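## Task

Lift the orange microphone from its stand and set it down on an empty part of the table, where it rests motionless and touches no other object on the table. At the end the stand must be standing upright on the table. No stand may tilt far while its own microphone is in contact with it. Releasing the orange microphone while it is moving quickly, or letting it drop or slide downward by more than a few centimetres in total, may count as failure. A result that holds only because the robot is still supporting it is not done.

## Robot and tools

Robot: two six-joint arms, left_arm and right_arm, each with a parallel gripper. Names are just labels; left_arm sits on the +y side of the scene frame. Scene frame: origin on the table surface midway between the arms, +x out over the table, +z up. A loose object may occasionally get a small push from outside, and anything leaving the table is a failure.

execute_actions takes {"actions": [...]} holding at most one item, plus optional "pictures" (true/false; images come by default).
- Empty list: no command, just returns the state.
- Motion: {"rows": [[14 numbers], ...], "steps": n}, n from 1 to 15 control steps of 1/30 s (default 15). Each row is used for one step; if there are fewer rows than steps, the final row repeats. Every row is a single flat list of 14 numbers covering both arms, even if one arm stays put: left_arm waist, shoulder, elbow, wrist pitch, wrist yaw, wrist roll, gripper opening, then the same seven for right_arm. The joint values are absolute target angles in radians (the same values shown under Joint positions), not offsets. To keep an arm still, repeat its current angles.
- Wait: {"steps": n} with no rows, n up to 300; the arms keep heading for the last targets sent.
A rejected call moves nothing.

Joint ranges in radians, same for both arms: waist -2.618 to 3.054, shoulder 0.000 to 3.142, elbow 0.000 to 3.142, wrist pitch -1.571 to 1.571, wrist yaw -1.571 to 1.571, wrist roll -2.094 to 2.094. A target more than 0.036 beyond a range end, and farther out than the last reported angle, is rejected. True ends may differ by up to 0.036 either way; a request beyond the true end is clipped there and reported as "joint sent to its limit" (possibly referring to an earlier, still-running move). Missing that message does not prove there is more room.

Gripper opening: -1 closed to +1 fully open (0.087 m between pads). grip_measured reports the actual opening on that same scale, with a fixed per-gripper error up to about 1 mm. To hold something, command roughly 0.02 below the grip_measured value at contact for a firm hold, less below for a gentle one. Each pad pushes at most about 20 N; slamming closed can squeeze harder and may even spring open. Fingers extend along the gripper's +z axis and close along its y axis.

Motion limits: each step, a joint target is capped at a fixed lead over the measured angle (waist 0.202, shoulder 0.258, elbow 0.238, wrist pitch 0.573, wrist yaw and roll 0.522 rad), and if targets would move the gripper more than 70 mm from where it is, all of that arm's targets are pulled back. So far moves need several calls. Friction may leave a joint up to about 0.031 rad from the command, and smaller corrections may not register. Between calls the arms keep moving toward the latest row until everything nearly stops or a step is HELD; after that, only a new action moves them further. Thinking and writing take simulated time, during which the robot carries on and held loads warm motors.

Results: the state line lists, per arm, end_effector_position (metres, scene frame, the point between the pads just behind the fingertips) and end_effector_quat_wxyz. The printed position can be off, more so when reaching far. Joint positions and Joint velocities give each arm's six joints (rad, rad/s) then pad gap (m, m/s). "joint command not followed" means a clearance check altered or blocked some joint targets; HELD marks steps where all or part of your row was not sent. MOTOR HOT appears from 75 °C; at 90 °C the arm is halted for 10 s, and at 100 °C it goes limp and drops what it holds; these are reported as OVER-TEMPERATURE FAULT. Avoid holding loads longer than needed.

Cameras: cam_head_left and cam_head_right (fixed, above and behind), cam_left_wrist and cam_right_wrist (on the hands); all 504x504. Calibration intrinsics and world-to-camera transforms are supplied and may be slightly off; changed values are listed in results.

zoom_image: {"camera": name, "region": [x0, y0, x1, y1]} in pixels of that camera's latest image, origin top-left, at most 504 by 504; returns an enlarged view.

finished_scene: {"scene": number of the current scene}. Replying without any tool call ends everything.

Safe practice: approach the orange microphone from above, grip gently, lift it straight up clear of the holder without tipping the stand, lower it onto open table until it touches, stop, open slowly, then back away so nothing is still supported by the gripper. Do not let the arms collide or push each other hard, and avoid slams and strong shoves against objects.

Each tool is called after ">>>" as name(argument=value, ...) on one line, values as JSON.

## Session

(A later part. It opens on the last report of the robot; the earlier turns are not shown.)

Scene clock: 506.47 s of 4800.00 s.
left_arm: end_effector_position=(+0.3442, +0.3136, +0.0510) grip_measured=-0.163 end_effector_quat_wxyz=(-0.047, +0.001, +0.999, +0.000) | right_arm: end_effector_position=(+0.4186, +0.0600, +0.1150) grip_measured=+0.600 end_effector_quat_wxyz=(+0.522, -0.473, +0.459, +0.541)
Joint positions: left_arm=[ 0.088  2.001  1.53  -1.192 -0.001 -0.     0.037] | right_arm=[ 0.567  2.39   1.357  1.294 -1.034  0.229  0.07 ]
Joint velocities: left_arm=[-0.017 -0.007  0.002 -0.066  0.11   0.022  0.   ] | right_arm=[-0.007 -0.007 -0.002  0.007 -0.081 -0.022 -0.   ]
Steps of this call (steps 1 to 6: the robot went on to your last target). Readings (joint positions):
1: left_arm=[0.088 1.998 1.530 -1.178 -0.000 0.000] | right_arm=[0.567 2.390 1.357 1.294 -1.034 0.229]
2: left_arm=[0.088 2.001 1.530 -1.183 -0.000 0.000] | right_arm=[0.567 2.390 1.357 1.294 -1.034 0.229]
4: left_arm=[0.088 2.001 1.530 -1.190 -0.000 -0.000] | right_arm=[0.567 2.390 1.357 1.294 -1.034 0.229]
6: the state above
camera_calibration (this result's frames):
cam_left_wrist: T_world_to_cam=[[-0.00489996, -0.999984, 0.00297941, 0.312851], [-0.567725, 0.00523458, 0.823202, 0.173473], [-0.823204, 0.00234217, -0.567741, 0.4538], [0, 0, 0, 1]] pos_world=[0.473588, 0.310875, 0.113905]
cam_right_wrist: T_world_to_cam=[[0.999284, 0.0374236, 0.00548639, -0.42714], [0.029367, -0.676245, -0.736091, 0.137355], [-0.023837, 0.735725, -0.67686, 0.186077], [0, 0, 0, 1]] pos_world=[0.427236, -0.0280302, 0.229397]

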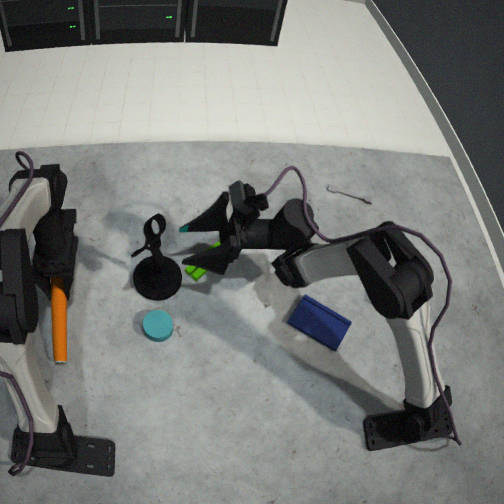

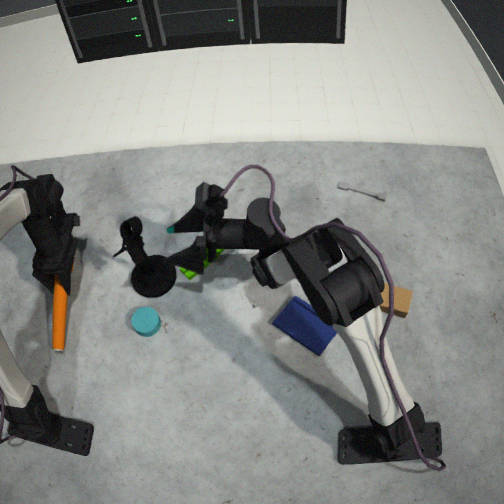

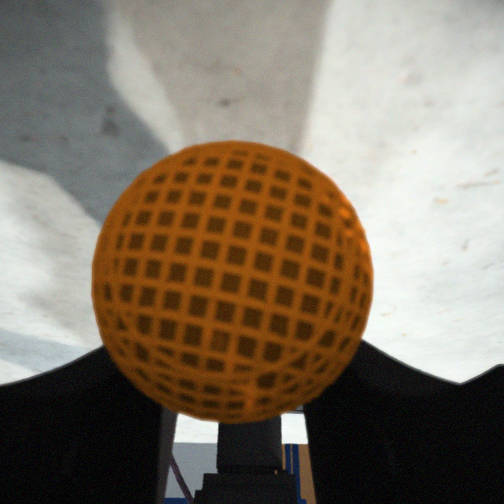

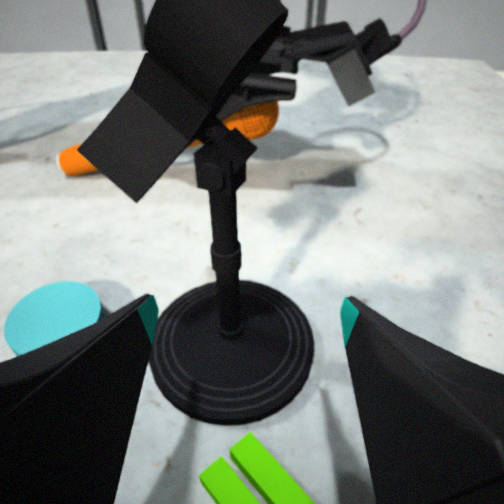

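>>> execute_actions(actions=[{"rows":[[0.10,2.007,1.567,-1.228,-0.01,-0.008,-0.22,0.558,2.375,1.33,1.30,-1.045,0.224,0.6],[0.10,2.011,1.567,-1.237,-0.01,-0.008,-0.22,0.558,2.375,1.33,1.30,-1.045,0.224,0.6],[0.10,2.017,1.567,-1.246,-0.01,-0.008,-0.22,0.558,2.375,1.33,1.30,-1.045,0.224,0.6],[0.10,2.025,1.567,-1.254,-0.01,-0.008,-0.22,0.558,2.375,1.33,1.30,-1.045,0.224,0.6],[0.10,2.034,1.567,-1.261,-0.01,-0.008,-0.22,0.558,2.375,1.33,1.30,-1.045,0.224,0.6],[0.10,2.044,1.567,-1.266,-0.01,-0.008,-0.22,0.558,2.375,1.33,1.30,-1.045,0.224,0.6],[0.10,2.055,1.567,-1.27,-0.01,-0.008,-0.22,0.558,2.375,1.33,1.30,-1.045,0.224,0.6],[0.10,2.066,1.567,-1.272,-0.01,-0.008,-0.22,0.558,2.375,1.33,1.30,-1.045,0.224,0.6],[0.10,2.077,1.567,-1.273,-0.01,-0.008,-0.22,0.558,2.375,1.33,1.30,-1.045,0.224,0.6],[0.10,2.087,1.567,-1.274,-0.01,-0.008,-0.22,0.558,2.375,1.33,1.30,-1.045,0.224,0.6],[0.10,2.096,1.567,-1.274,-0.01,-0.008,-0.22,0.558,2.375,1.33,1.30,-1.045,0.224,0.6],[0.10,2.104,1.567,-1.274,-0.01,-0.008,-0.22,0.558,2.375,1.33,1.30,-1.045,0.224,0.6],[0.10,2.11,1.567,-1.274,-0.01,-0.008,-0.22,0.558,2.375,1.33,1.30,-1.045,0.224,0.6],[0.10,2.114,1.567,-1.274,-0.01,-0.008,-0.22,0.558,2.375,1.33,1.30,-1.045,0.224,0.6],[0.10,2.117,1.567,-1.274,-0.01,-0.008,-0.22,0.558,2.375,1.33,1.30,-1.045,0.224,0.6]],"steps":15}], pictures=false)

>>> execute_actions(actions=[{"steps":6}])

>>> zoom_image(camera="cam_right_wrist", region=[20, 60, 400, 230])

Scene clock: 517.77 s of 4800.00 s.
left_arm: end_effector_position=(+0.3278, +0.3137, +0.0284) grip_measured=-0.163 end_effector_quat_wxyz=(-0.117, +0.001, +0.993, +0.001) | right_arm: end_effector_position=(+0.4186, +0.0600, +0.1150) grip_measured=+0.600 end_effector_quat_wxyz=(+0.522, -0.473, +0.459, +0.541)
Joint positions: left_arm=[ 0.088  2.102  1.54  -1.243 -0.002 -0.001  0.037] | right_arm=[ 0.567  2.39   1.357  1.294 -1.034  0.229  0.07 ]
Joint velocities: left_arm=[ 0.007  0.203 -0.017 -0.037  0.007 -0.007  0.   ] | right_arm=[ 0.002  0.012  0.002 -0.007  0.022 -0.081 -0.   ]
Steps of this call (steps 1 to 30: the robot went on to your last target; steps 31 to 120: nothing new was sent; then 6.80 s passed at rest; steps 121 to 135: all 15 steps of this action). Readings (joint positions):
121: left_arm=[0.088 2.001 1.530 -1.197 -0.001 -0.001] | right_arm=[0.567 2.390 1.357 1.294 -1.034 0.229]
122: left_arm=[0.088 2.001 1.530 -1.199 -0.001 -0.001] | right_arm=[0.567 2.390 1.357 1.294 -1.034 0.229]
124: left_arm=[0.088 2.001 1.530 -1.207 -0.001 -0.001] | right_arm=[0.567 2.390 1.357 1.294 -1.034 0.229]
128: left_arm=[0.088 2.025 1.539 -1.228 -0.001 -0.001] | right_arm=[0.567 2.390 1.357 1.294 -1.034 0.229]
135: the state above

Scene clock: 517.97 s of 4800.00 s.
left_arm: end_effector_position=(+0.3261, +0.3137, +0.0263) grip_measured=-0.163 end_effector_quat_wxyz=(-0.123, +0.001, +0.992, +0.001) | right_arm: end_effector_position=(+0.4186, +0.0600, +0.1150) grip_measured=+0.600 end_effector_quat_wxyz=(+0.522, -0.473, +0.459, +0.541)
Joint positions: left_arm=[ 0.088  2.111  1.54  -1.247 -0.002 -0.001  0.037] | right_arm=[ 0.567  2.39   1.357  1.294 -1.034  0.229  0.07 ]
Joint velocities: left_arm=[-0.007  0.007  0.002 -0.022 -0.022 -0.051  0.001] | right_arm=[ 0.002 -0.002  0.002 -0.022  0.007 -0.022 -0.   ]
Steps of this call (steps 1 to 6: the robot went on to your last target). Readings (joint positions):
1: left_arm=[0.088 2.108 1.540 -1.244 -0.002 -0.001] | right_arm=[0.567 2.390 1.357 1.294 -1.034 0.229]
2: left_arm=[0.088 2.111 1.540 -1.245 -0.002 -0.001] | right_arm=[0.567 2.390 1.357 1.294 -1.034 0.229]
4: left_arm=[0.088 2.111 1.540 -1.246 -0.002 -0.001] | right_arm=[0.567 2.390 1.357 1.294 -1.034 0.229]
6: the state above
camera_calibration (this result's frames):
cam_left_wrist: T_world_to_cam=[[-0.00349454, -0.999991, 0.00226225, 0.312534], [-0.434981, 0.00355709, 0.900433, 0.1387], [-0.900433, 0.00216256, -0.434989, 0.446718], [0, 0, 0, 1]] pos_world=[0.463663, 0.311072, 0.0687203]
cam_right_wrist: T_world_to_cam=[[0.999284, 0.0374236, 0.00548639, -0.42714], [0.029367, -0.676245, -0.736091, 0.137355], [-0.023837, 0.735725, -0.67686, 0.186077], [0, 0, 0, 1]] pos_world=[0.427236, -0.0280302, 0.229397]

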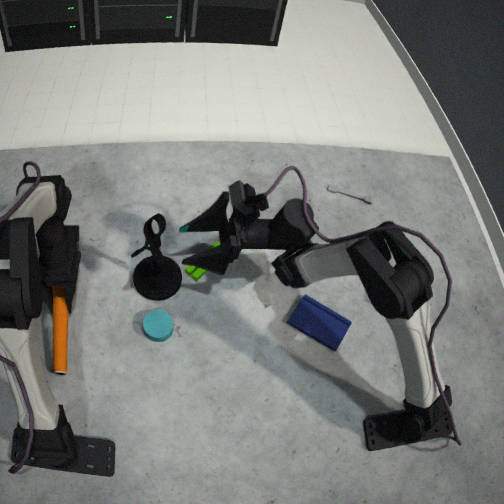

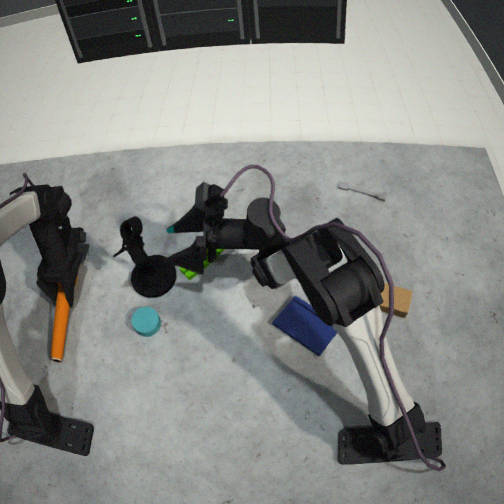

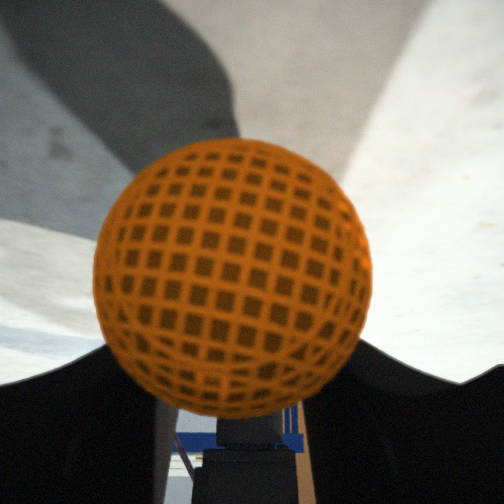

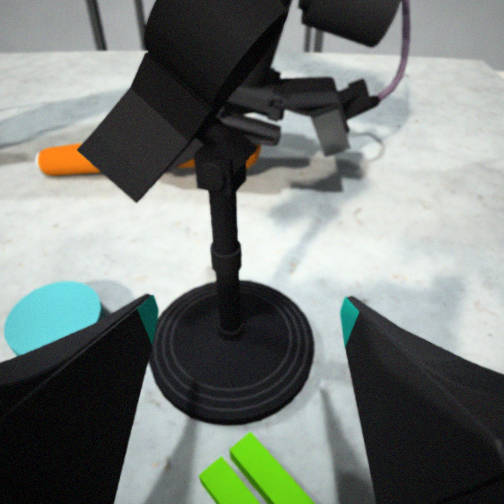

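Region (20, 60, 400, 230) of cam_right_wrist's 504x504 image, scaled by 1.326, with more detail than that image has; it fills the top 225 rows of this view, and the rest is white.

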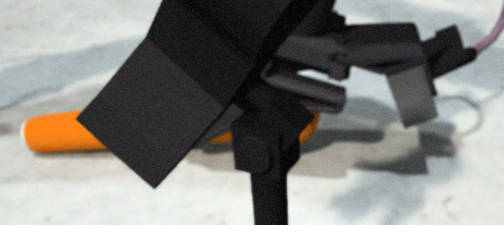

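>>> zoom_image(camera="cam_right_wrist", region=[170, 110, 300, 200])

>>> zoom_image(camera="cam_head_right", region=[20, 220, 130, 380])

Region (170, 110, 300, 200) of cam_right_wrist's 504x504 image, scaled by 3.877, with more detail than that image has; it fills the top 349 rows of this view, and the rest is white.

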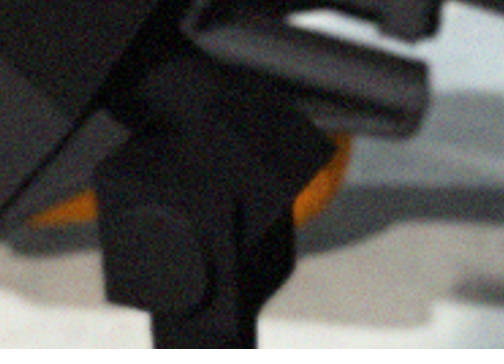

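Region (20, 220, 130, 380) of cam_head_right's 504x504 image, scaled by 3.150, with more detail than that image has; it fills the left 346 columns of this view, and the rest is white.

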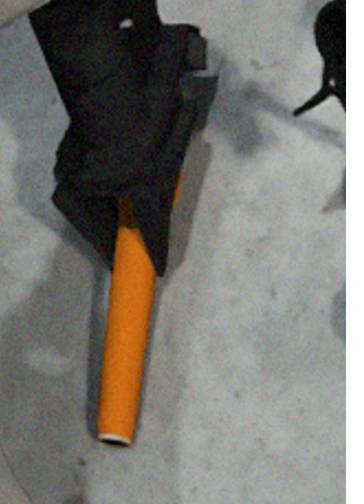

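>>> execute_actions(actions=[{"rows":[[0.10,2.12,1.565,-1.274,-0.01,-0.008,-0.22,0.558,2.375,1.33,1.30,-1.045,0.224,0.6],[0.10,2.123,1.563,-1.274,-0.01,-0.008,-0.22,0.558,2.375,1.33,1.30,-1.045,0.224,0.6],[0.10,2.126,1.561,-1.274,-0.01,-0.008,-0.22,0.558,2.375,1.33,1.30,-1.045,0.224,0.6],[0.10,2.129,1.559,-1.274,-0.01,-0.008,-0.22,0.558,2.375,1.33,1.30,-1.045,0.224,0.6],[0.10,2.132,1.557,-1.274,-0.01,-0.008,-0.22,0.558,2.375,1.33,1.30,-1.045,0.224,0.6],[0.10,2.135,1.555,-1.274,-0.01,-0.008,-0.22,0.558,2.375,1.33,1.30,-1.045,0.224,0.6],[0.10,2.138,1.553,-1.274,-0.01,-0.008,-0.22,0.558,2.375,1.33,1.30,-1.045,0.224,0.6],[0.10,2.141,1.551,-1.274,-0.01,-0.008,-0.22,0.558,2.375,1.33,1.30,-1.045,0.224,0.6],[0.10,2.144,1.55,-1.274,-0.01,-0.008,-0.22,0.558,2.375,1.33,1.30,-1.045,0.224,0.6],[0.10,2.146,1.55,-1.274,-0.01,-0.008,-0.22,0.558,2.375,1.33,1.30,-1.045,0.224,0.6],[0.10,2.148,1.55,-1.274,-0.01,-0.008,-0.22,0.558,2.375,1.33,1.30,-1.045,0.224,0.6],[0.10,2.15,1.55,-1.274,-0.01,-0.008,-0.22,0.558,2.375,1.33,1.30,-1.045,0.224,0.6],[0.10,2.152,1.55,-1.274,-0.01,-0.008,-0.22,0.558,2.375,1.33,1.30,-1.045,0.224,0.6],[0.10,2.154,1.55,-1.274,-0.01,-0.008,-0.22,0.558,2.375,1.33,1.30,-1.045,0.224,0.6],[0.10,2.155,1.55,-1.274,-0.01,-0.008,-0.22,0.558,2.375,1.33,1.30,-1.045,0.224,0.6]],"steps":15}], pictures=false)

>>> execute_actions(actions=[{"steps":5}])

Scene clock: 534.93 s of 4800.00 s.
left_arm: end_effector_position=(+0.3230, +0.3137, +0.0189) grip_measured=-0.163 end_effector_quat_wxyz=(-0.138, +0.001, +0.990, +0.001) | right_arm: end_effector_position=(+0.4186, +0.0600, +0.1150) grip_measured=+0.600 end_effector_quat_wxyz=(+0.522, -0.473, +0.459, +0.541)
Joint positions: left_arm=[ 0.088  2.139  1.54  -1.249 -0.002 -0.001  0.037] | right_arm=[ 0.567  2.39   1.357  1.294 -1.034  0.229  0.07 ]
Joint velocities: left_arm=[-0.007 -0.002  0.012 -0.007 -0.051  0.037  0.002] | right_arm=[ 0.002 -0.007 -0.012  0.11   0.051 -0.037  0.001]
Steps of this call (steps 1 to 15: the robot went on to your last target; steps 16 to 100: nothing new was sent; then 13.13 s passed at rest; steps 101 to 115: all 15 steps of this action). Readings (joint positions):
101: left_arm=[0.088 2.111 1.540 -1.248 -0.002 -0.001] | right_arm=[0.567 2.390 1.357 1.294 -1.034 0.229]
102: left_arm=[0.088 2.111 1.540 -1.248 -0.002 -0.001] | right_arm=[0.567 2.390 1.357 1.294 -1.034 0.229]
104: left_arm=[0.088 2.111 1.540 -1.248 -0.002 -0.001] | right_arm=[0.567 2.390 1.357 1.294 -1.034 0.229]
108: left_arm=[0.088 2.114 1.540 -1.248 -0.002 -0.001] | right_arm=[0.567 2.390 1.357 1.294 -1.034 0.229]
115: the state above

Scene clock: 535.10 s of 4800.00 s.
left_arm: end_effector_position=(+0.3230, +0.3137, +0.0189) grip_measured=-0.163 end_effector_quat_wxyz=(-0.138, +0.001, +0.990, +0.001) | right_arm: end_effector_position=(+0.4186, +0.0600, +0.1150) grip_measured=+0.600 end_effector_quat_wxyz=(+0.522, -0.473, +0.459, +0.541)
Joint positions: left_arm=[ 0.088  2.139  1.54  -1.25  -0.002 -0.001  0.037] | right_arm=[ 0.567  2.39   1.357  1.294 -1.034  0.229  0.07 ]
Joint velocities: left_arm=[-0.002 -0.007  0.012  0.037  0.022  0.081 -0.001] | right_arm=[-0.007 -0.012 -0.027  0.037 -0.007  0.007  0.   ]
Steps of this call (steps 1 to 5: the robot went on to your last target). Readings (joint positions):
1: left_arm=[0.088 2.139 1.540 -1.249 -0.002 -0.001] | right_arm=[0.567 2.390 1.357 1.294 -1.034 0.229]
2: left_arm=[0.088 2.139 1.540 -1.249 -0.002 -0.001] | right_arm=[0.567 2.390 1.357 1.294 -1.034 0.229]
4: left_arm=[0.088 2.139 1.540 -1.250 -0.002 -0.001] | right_arm=[0.567 2.390 1.357 1.294 -1.034 0.229]
5: the state above
camera_calibration (this result's frames):
cam_left_wrist: T_world_to_cam=[[-0.00342427, -0.999992, 0.00228585, 0.312525], [-0.406955, 0.00348154, 0.913442, 0.134689], [-0.913442, 0.00219763, -0.406963, 0.444303], [0, 0, 0, 1]] pos_world=[0.461728, 0.311077, 0.0570695]
cam_right_wrist: T_world_to_cam=[[0.999284, 0.0374236, 0.00548639, -0.42714], [0.029367, -0.676245, -0.736091, 0.137355], [-0.023837, 0.735725, -0.67686, 0.186077], [0, 0, 0, 1]] pos_world=[0.427236, -0.0280302, 0.229397]

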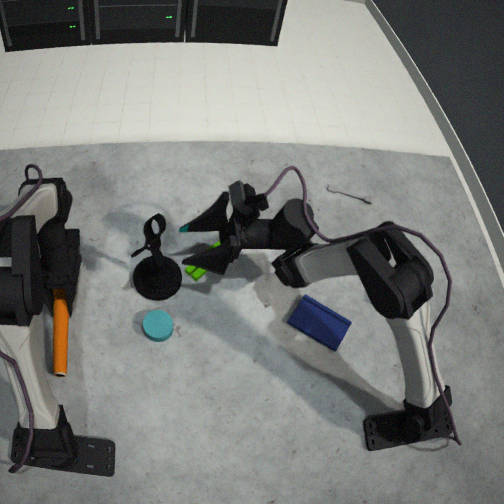

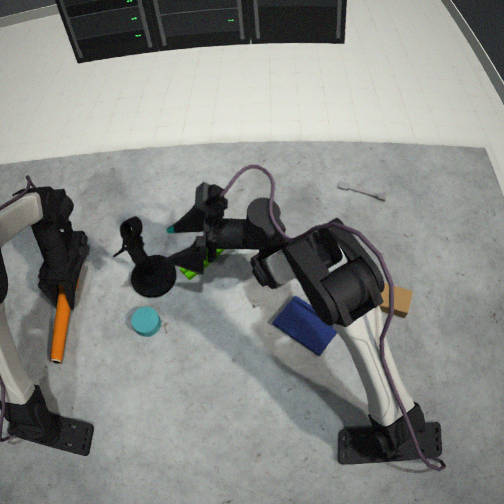

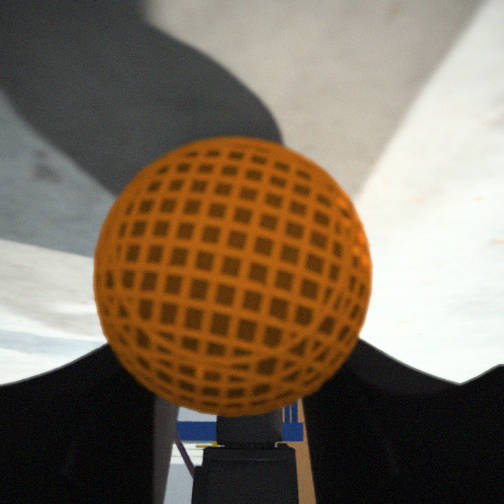

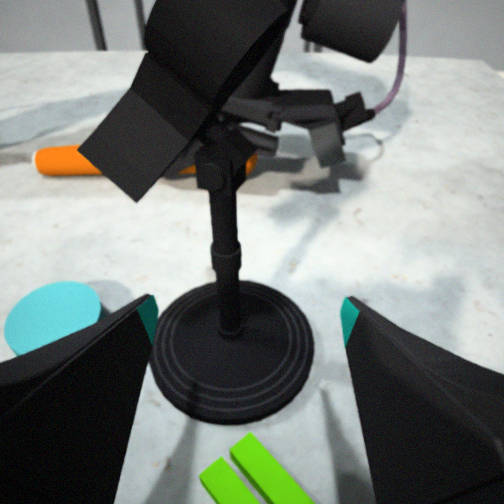

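>>> execute_actions(actions=[{"rows":[[0.095,2.148,1.548,-1.266,-0.006,-0.004,-0.19,0.558,2.375,1.33,1.30,-1.045,0.224,0.6],[0.09,2.142,1.545,-1.258,-0.003,-0.002,-0.175,0.558,2.375,1.33,1.30,-1.045,0.224,0.6],[0.088,2.139,1.542,-1.252,-0.002,-0.001,-0.165,0.558,2.375,1.33,1.30,-1.045,0.224,0.6],[0.088,2.139,1.54,-1.25,-0.002,-0.001,-0.155,0.558,2.375,1.33,1.30,-1.045,0.224,0.6],[0.088,2.139,1.54,-1.25,-0.002,-0.001,-0.14,0.558,2.375,1.33,1.30,-1.045,0.224,0.6],[0.088,2.139,1.54,-1.25,-0.002,-0.001,-0.12,0.558,2.375,1.33,1.30,-1.045,0.224,0.6],[0.088,2.139,1.54,-1.25,-0.002,-0.001,-0.09,0.558,2.375,1.33,1.30,-1.045,0.224,0.6],[0.088,2.139,1.54,-1.25,-0.002,-0.001,-0.05,0.558,2.375,1.33,1.30,-1.045,0.224,0.6],[0.088,2.139,1.54,-1.25,-0.002,-0.001,0.02,0.558,2.375,1.33,1.30,-1.045,0.224,0.6],[0.088,2.139,1.54,-1.25,-0.002,-0.001,0.12,0.558,2.375,1.33,1.30,-1.045,0.224,0.6],[0.088,2.139,1.54,-1.25,-0.002,-0.001,0.24,0.558,2.375,1.33,1.30,-1.045,0.224,0.6],[0.088,2.135,1.54,-1.25,-0.002,-0.001,0.37,0.558,2.375,1.33,1.30,-1.045,0.224,0.6],[0.088,2.13,1.54,-1.25,-0.002,-0.001,0.5,0.558,2.375,1.33,1.30,-1.045,0.224,0.6],[0.088,2.125,1.54,-1.25,-0.002,-0.001,0.63,0.558,2.375,1.33,1.30,-1.045,0.224,0.6],[0.088,2.12,1.54,-1.25,-0.002,-0.001,0.75,0.558,2.375,1.33,1.30,-1.045,0.224,0.6]],"steps":15}], pictures=false)

>>> execute_actions(actions=[{"rows":[[0.088,2.113,1.54,-1.25,-0.002,-0.001,0.8,0.558,2.375,1.33,1.30,-1.045,0.224,0.6],[0.088,2.103,1.54,-1.25,-0.002,-0.001,0.8,0.558,2.375,1.33,1.30,-1.045,0.224,0.6],[0.088,2.09,1.54,-1.25,-0.002,-0.001,0.8,0.558,2.375,1.33,1.30,-1.045,0.224,0.6],[0.088,2.073,1.54,-1.25,-0.002,-0.001,0.8,0.558,2.375,1.33,1.30,-1.045,0.224,0.6],[0.088,2.053,1.54,-1.25,-0.002,-0.001,0.8,0.558,2.375,1.33,1.30,-1.045,0.224,0.6],[0.088,2.031,1.54,-1.25,-0.002,-0.001,0.8,0.558,2.375,1.33,1.30,-1.045,0.224,0.6],[0.088,2.008,1.54,-1.25,-0.002,-0.001,0.8,0.558,2.375,1.33,1.30,-1.045,0.224,0.6],[0.088,1.985,1.54,-1.25,-0.002,-0.001,0.8,0.558,2.375,1.33,1.30,-1.045,0.224,0.6],[0.088,1.962,1.54,-1.25,-0.002,-0.001,0.8,0.558,2.375,1.33,1.30,-1.045,0.224,0.6],[0.088,1.94,1.54,-1.25,-0.002,-0.001,0.8,0.558,2.375,1.33,1.30,-1.045,0.224,0.6],[0.088,1.92,1.54,-1.25,-0.002,-0.001,0.8,0.558,2.375,1.33,1.30,-1.045,0.224,0.6],[0.088,1.903,1.54,-1.25,-0.002,-0.001,0.8,0.558,2.375,1.33,1.30,-1.045,0.224,0.6],[0.088,1.89,1.54,-1.25,-0.002,-0.001,0.8,0.558,2.375,1.33,1.30,-1.045,0.224,0.6],[0.088,1.883,1.54,-1.25,-0.002,-0.001,0.8,0.558,2.375,1.33,1.30,-1.045,0.224,0.6],[0.088,1.88,1.54,-1.25,-0.002,-0.001,0.8,0.558,2.375,1.33,1.30,-1.045,0.224,0.6]],"steps":15}], pictures=false)

>>> execute_actions(actions=[{"steps":10}])

Scene clock: 545.20 s of 4800.00 s.
left_arm: end_effector_position=(+0.3230, +0.3137, +0.0189) grip_measured=+0.689 end_effector_quat_wxyz=(-0.138, +0.001, +0.990, +0.001) | right_arm: end_effector_position=(+0.4186, +0.0600, +0.1150) grip_measured=+0.600 end_effector_quat_wxyz=(+0.522, -0.473, +0.459, +0.541)
Joint positions: left_arm=[ 0.088  2.139  1.54  -1.249 -0.002 -0.001  0.074] | right_arm=[ 0.567  2.39   1.357  1.294 -1.034  0.229  0.07 ]
Joint velocities: left_arm=[-0.012 -0.002  0.002 -0.051 -0.037  0.037  0.107] | right_arm=[ 0.002  0.002 -0.002 -0.022 -0.037 -0.022 -0.   ]
Steps of this call (steps 1 to 15: the robot went on to your last target; steps 16 to 100: nothing new was sent; then 6.27 s passed at rest; steps 101 to 115: all 15 steps of this action). Readings (joint positions):
101: left_arm=[0.088 2.139 1.540 -1.250 -0.002 -0.001] | right_arm=[0.567 2.390 1.357 1.294 -1.034 0.229]
102: left_arm=[0.088 2.139 1.540 -1.250 -0.002 -0.001] | right_arm=[0.567 2.390 1.357 1.294 -1.034 0.229]
104: left_arm=[0.088 2.139 1.540 -1.250 -0.002 -0.001] | right_arm=[0.567 2.390 1.357 1.294 -1.034 0.229]
108: left_arm=[0.088 2.139 1.540 -1.249 -0.002 -0.001] | right_arm=[0.567 2.390 1.357 1.294 -1.034 0.229]
115: the state above

Scene clock: 545.70 s of 4800.00 s.
left_arm: end_effector_position=(+0.3378, +0.3137, +0.0854) grip_measured=+0.800 end_effector_quat_wxyz=(-0.019, +0.001, +1.000, +0.001) | right_arm: end_effector_position=(+0.4186, +0.0600, +0.1150) grip_measured=+0.600 end_effector_quat_wxyz=(+0.522, -0.473, +0.459, +0.541)
Joint positions: left_arm=[ 0.088  1.9    1.54  -1.249 -0.002 -0.001  0.079] | right_arm=[ 0.567  2.39   1.357  1.294 -1.034  0.229  0.07 ]
Joint velocities: left_arm=[ 0.007 -0.369  0.012 -0.037 -0.007  0.051  0.001] | right_arm=[ 0.012 -0.002 -0.007 -0.007 -0.007  0.007  0.   ]
Steps of this call (steps 1 to 15: all 15 steps of this action). Readings (joint positions):
1: left_arm=[0.088 2.139 1.540 -1.249 -0.002 -0.001] | right_arm=[0.567 2.390 1.357 1.294 -1.034 0.229]
2: left_arm=[0.088 2.139 1.540 -1.249 -0.002 -0.001] | right_arm=[0.567 2.390 1.357 1.294 -1.034 0.229]
4: left_arm=[0.088 2.132 1.540 -1.249 -0.002 -0.001] | right_arm=[0.567 2.390 1.357 1.294 -1.034 0.229]
8: left_arm=[0.088 2.064 1.540 -1.249 -0.002 -0.001] | right_arm=[0.567 2.390 1.357 1.294 -1.034 0.229]
15: the state above

Scene clock: 546.03 s of 4800.00 s.
left_arm: end_effector_position=(+0.3381, +0.3137, +0.0893) grip_measured=+0.800 end_effector_quat_wxyz=(-0.012, +0.001, +1.000, +0.001) | right_arm: end_effector_position=(+0.4186, +0.0600, +0.1150) grip_measured=+0.600 end_effector_quat_wxyz=(+0.522, -0.473, +0.459, +0.541)
Joint positions: left_arm=[ 0.088  1.887  1.54  -1.249 -0.002 -0.001  0.079] | right_arm=[ 0.567  2.39   1.357  1.294 -1.034  0.229  0.07 ]
Joint velocities: left_arm=[-0.007  0.002  0.007  0.051 -0.007 -0.037 -0.001] | right_arm=[-0.007 -0.012 -0.002  0.007  0.051 -0.022  0.   ]
Steps of this call (steps 1 to 10: the robot went on to your last target). Readings (joint positions):
1: left_arm=[0.088 1.891 1.540 -1.249 -0.002 -0.001] | right_arm=[0.567 2.390 1.357 1.294 -1.034 0.229]
2: left_arm=[0.088 1.887 1.540 -1.249 -0.002 -0.001] | right_arm=[0.567 2.390 1.357 1.294 -1.034 0.229]
4: left_arm=[0.088 1.887 1.540 -1.249 -0.002 -0.001] | right_arm=[0.567 2.390 1.357 1.294 -1.034 0.229]
8: left_arm=[0.088 1.887 1.540 -1.249 -0.002 -0.001] | right_arm=[0.567 2.390 1.357 1.294 -1.034 0.229]
10: the state above
camera_calibration (this result's frames):
cam_left_wrist: T_world_to_cam=[[-0.00397308, -0.99999, 0.00203085, 0.312583], [-0.622578, 0.00406282, 0.782547, 0.160977], [-0.782548, 0.00184476, -0.622588, 0.461918], [0, 0, 0, 1]] pos_world=[0.462935, 0.311074, 0.160978]
cam_right_wrist: T_world_to_cam=[[0.999284, 0.0374236, 0.00548639, -0.42714], [0.029367, -0.676245, -0.736091, 0.137355], [-0.023837, 0.735725, -0.67686, 0.186077], [0, 0, 0, 1]] pos_world=[0.427236, -0.0280302, 0.229397]

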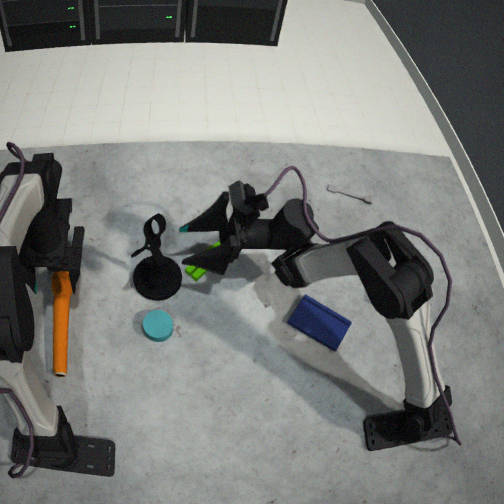

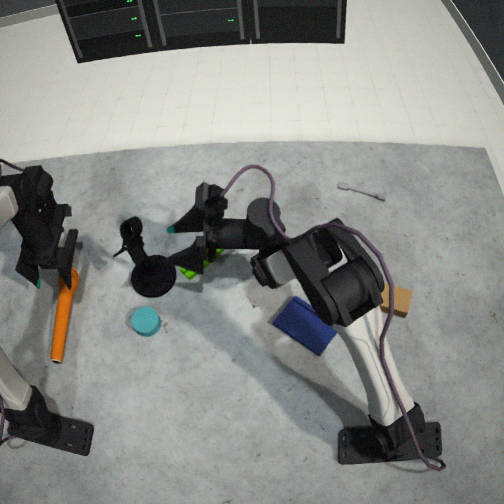

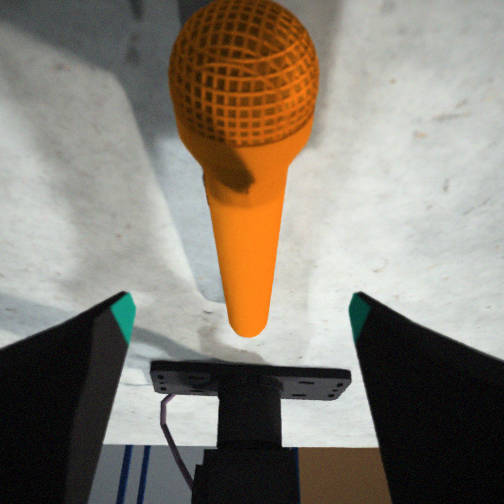

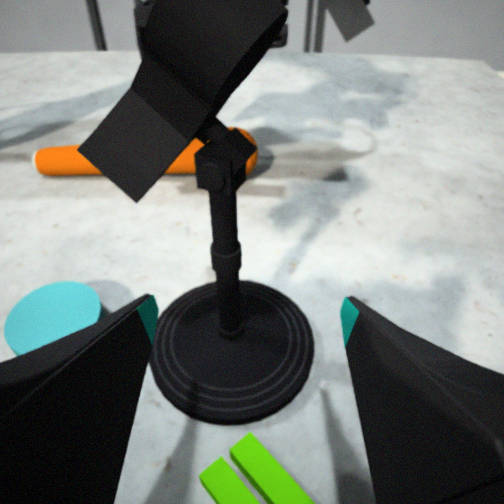

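>>> execute_actions(actions=[])

Scene clock: 546.80 s of 4800.00 s.
left_arm: end_effector_position=(+0.3381, +0.3137, +0.0893) grip_measured=+0.800 end_effector_quat_wxyz=(-0.012, +0.001, +1.000, +0.001) | right_arm: end_effector_position=(+0.4186, +0.0600, +0.1150) grip_measured=+0.600 end_effector_quat_wxyz=(+0.522, -0.473, +0.459, +0.541)
Joint positions: left_arm=[ 0.088  1.887  1.54  -1.249 -0.002 -0.001  0.079] | right_arm=[ 0.567  2.39   1.357  1.294 -1.034  0.229  0.07 ]
Joint velocities: left_arm=[ 0.002  0.007 -0.007 -0.125 -0.037  0.081  0.   ] | right_arm=[-0.007 -0.002 -0.002 -0.022  0.007 -0.022 -0.001]
Steps of this call (steps 1 to 23: the robot went on to your last target). Readings (joint positions):
1: left_arm=[0.088 1.887 1.540 -1.249 -0.002 -0.001] | right_arm=[0.567 2.390 1.357 1.294 -1.034 0.229]
2: left_arm=[0.088 1.887 1.540 -1.249 -0.002 -0.001] | right_arm=[0.567 2.390 1.357 1.294 -1.034 0.229]
4: left_arm=[0.088 1.887 1.540 -1.249 -0.002 -0.001] | right_arm=[0.567 2.390 1.357 1.294 -1.034 0.229]
8: left_arm=[0.088 1.887 1.540 -1.249 -0.002 -0.001] | right_arm=[0.567 2.390 1.357 1.294 -1.034 0.229]
23: the state above
camera_calibration (this result's frames):
cam_left_wrist: T_world_to_cam=[[-0.00397308, -0.99999, 0.00203085, 0.312583], [-0.622578, 0.00406282, 0.782547, 0.160977], [-0.782548, 0.00184476, -0.622588, 0.461918], [0, 0, 0, 1]] pos_world=[0.462935, 0.311074, 0.160978]
cam_right_wrist: T_world_to_cam=[[0.999284, 0.0374236, 0.00548639, -0.42714], [0.029367, -0.676245, -0.736091, 0.137355], [-0.023837, 0.735725, -0.67686, 0.186077], [0, 0, 0, 1]] pos_world=[0.427236, -0.0280302, 0.229397]

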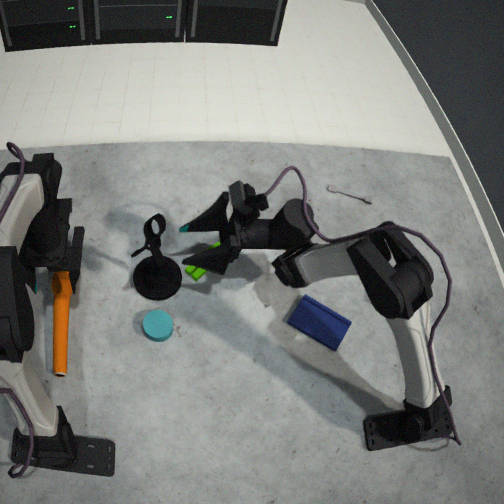

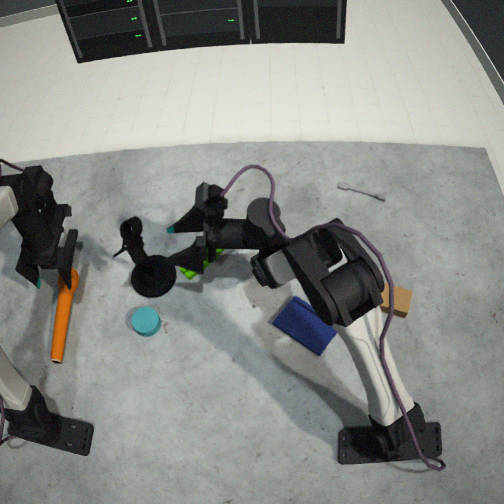

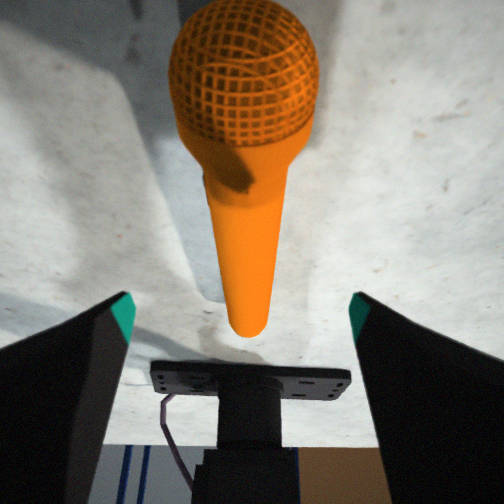

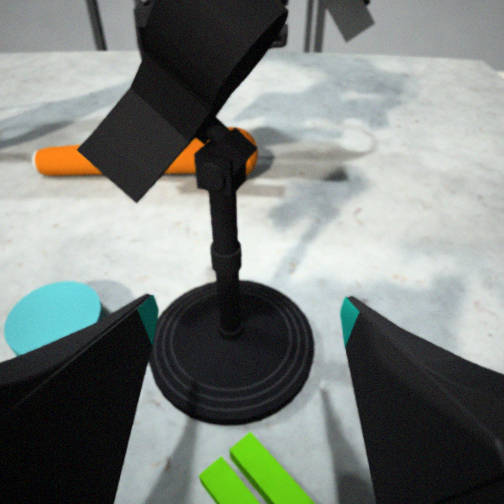

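The mic is lying still and the stand is upright.

>>> finished_scene(scene=1)

The scene is finished: the task was done.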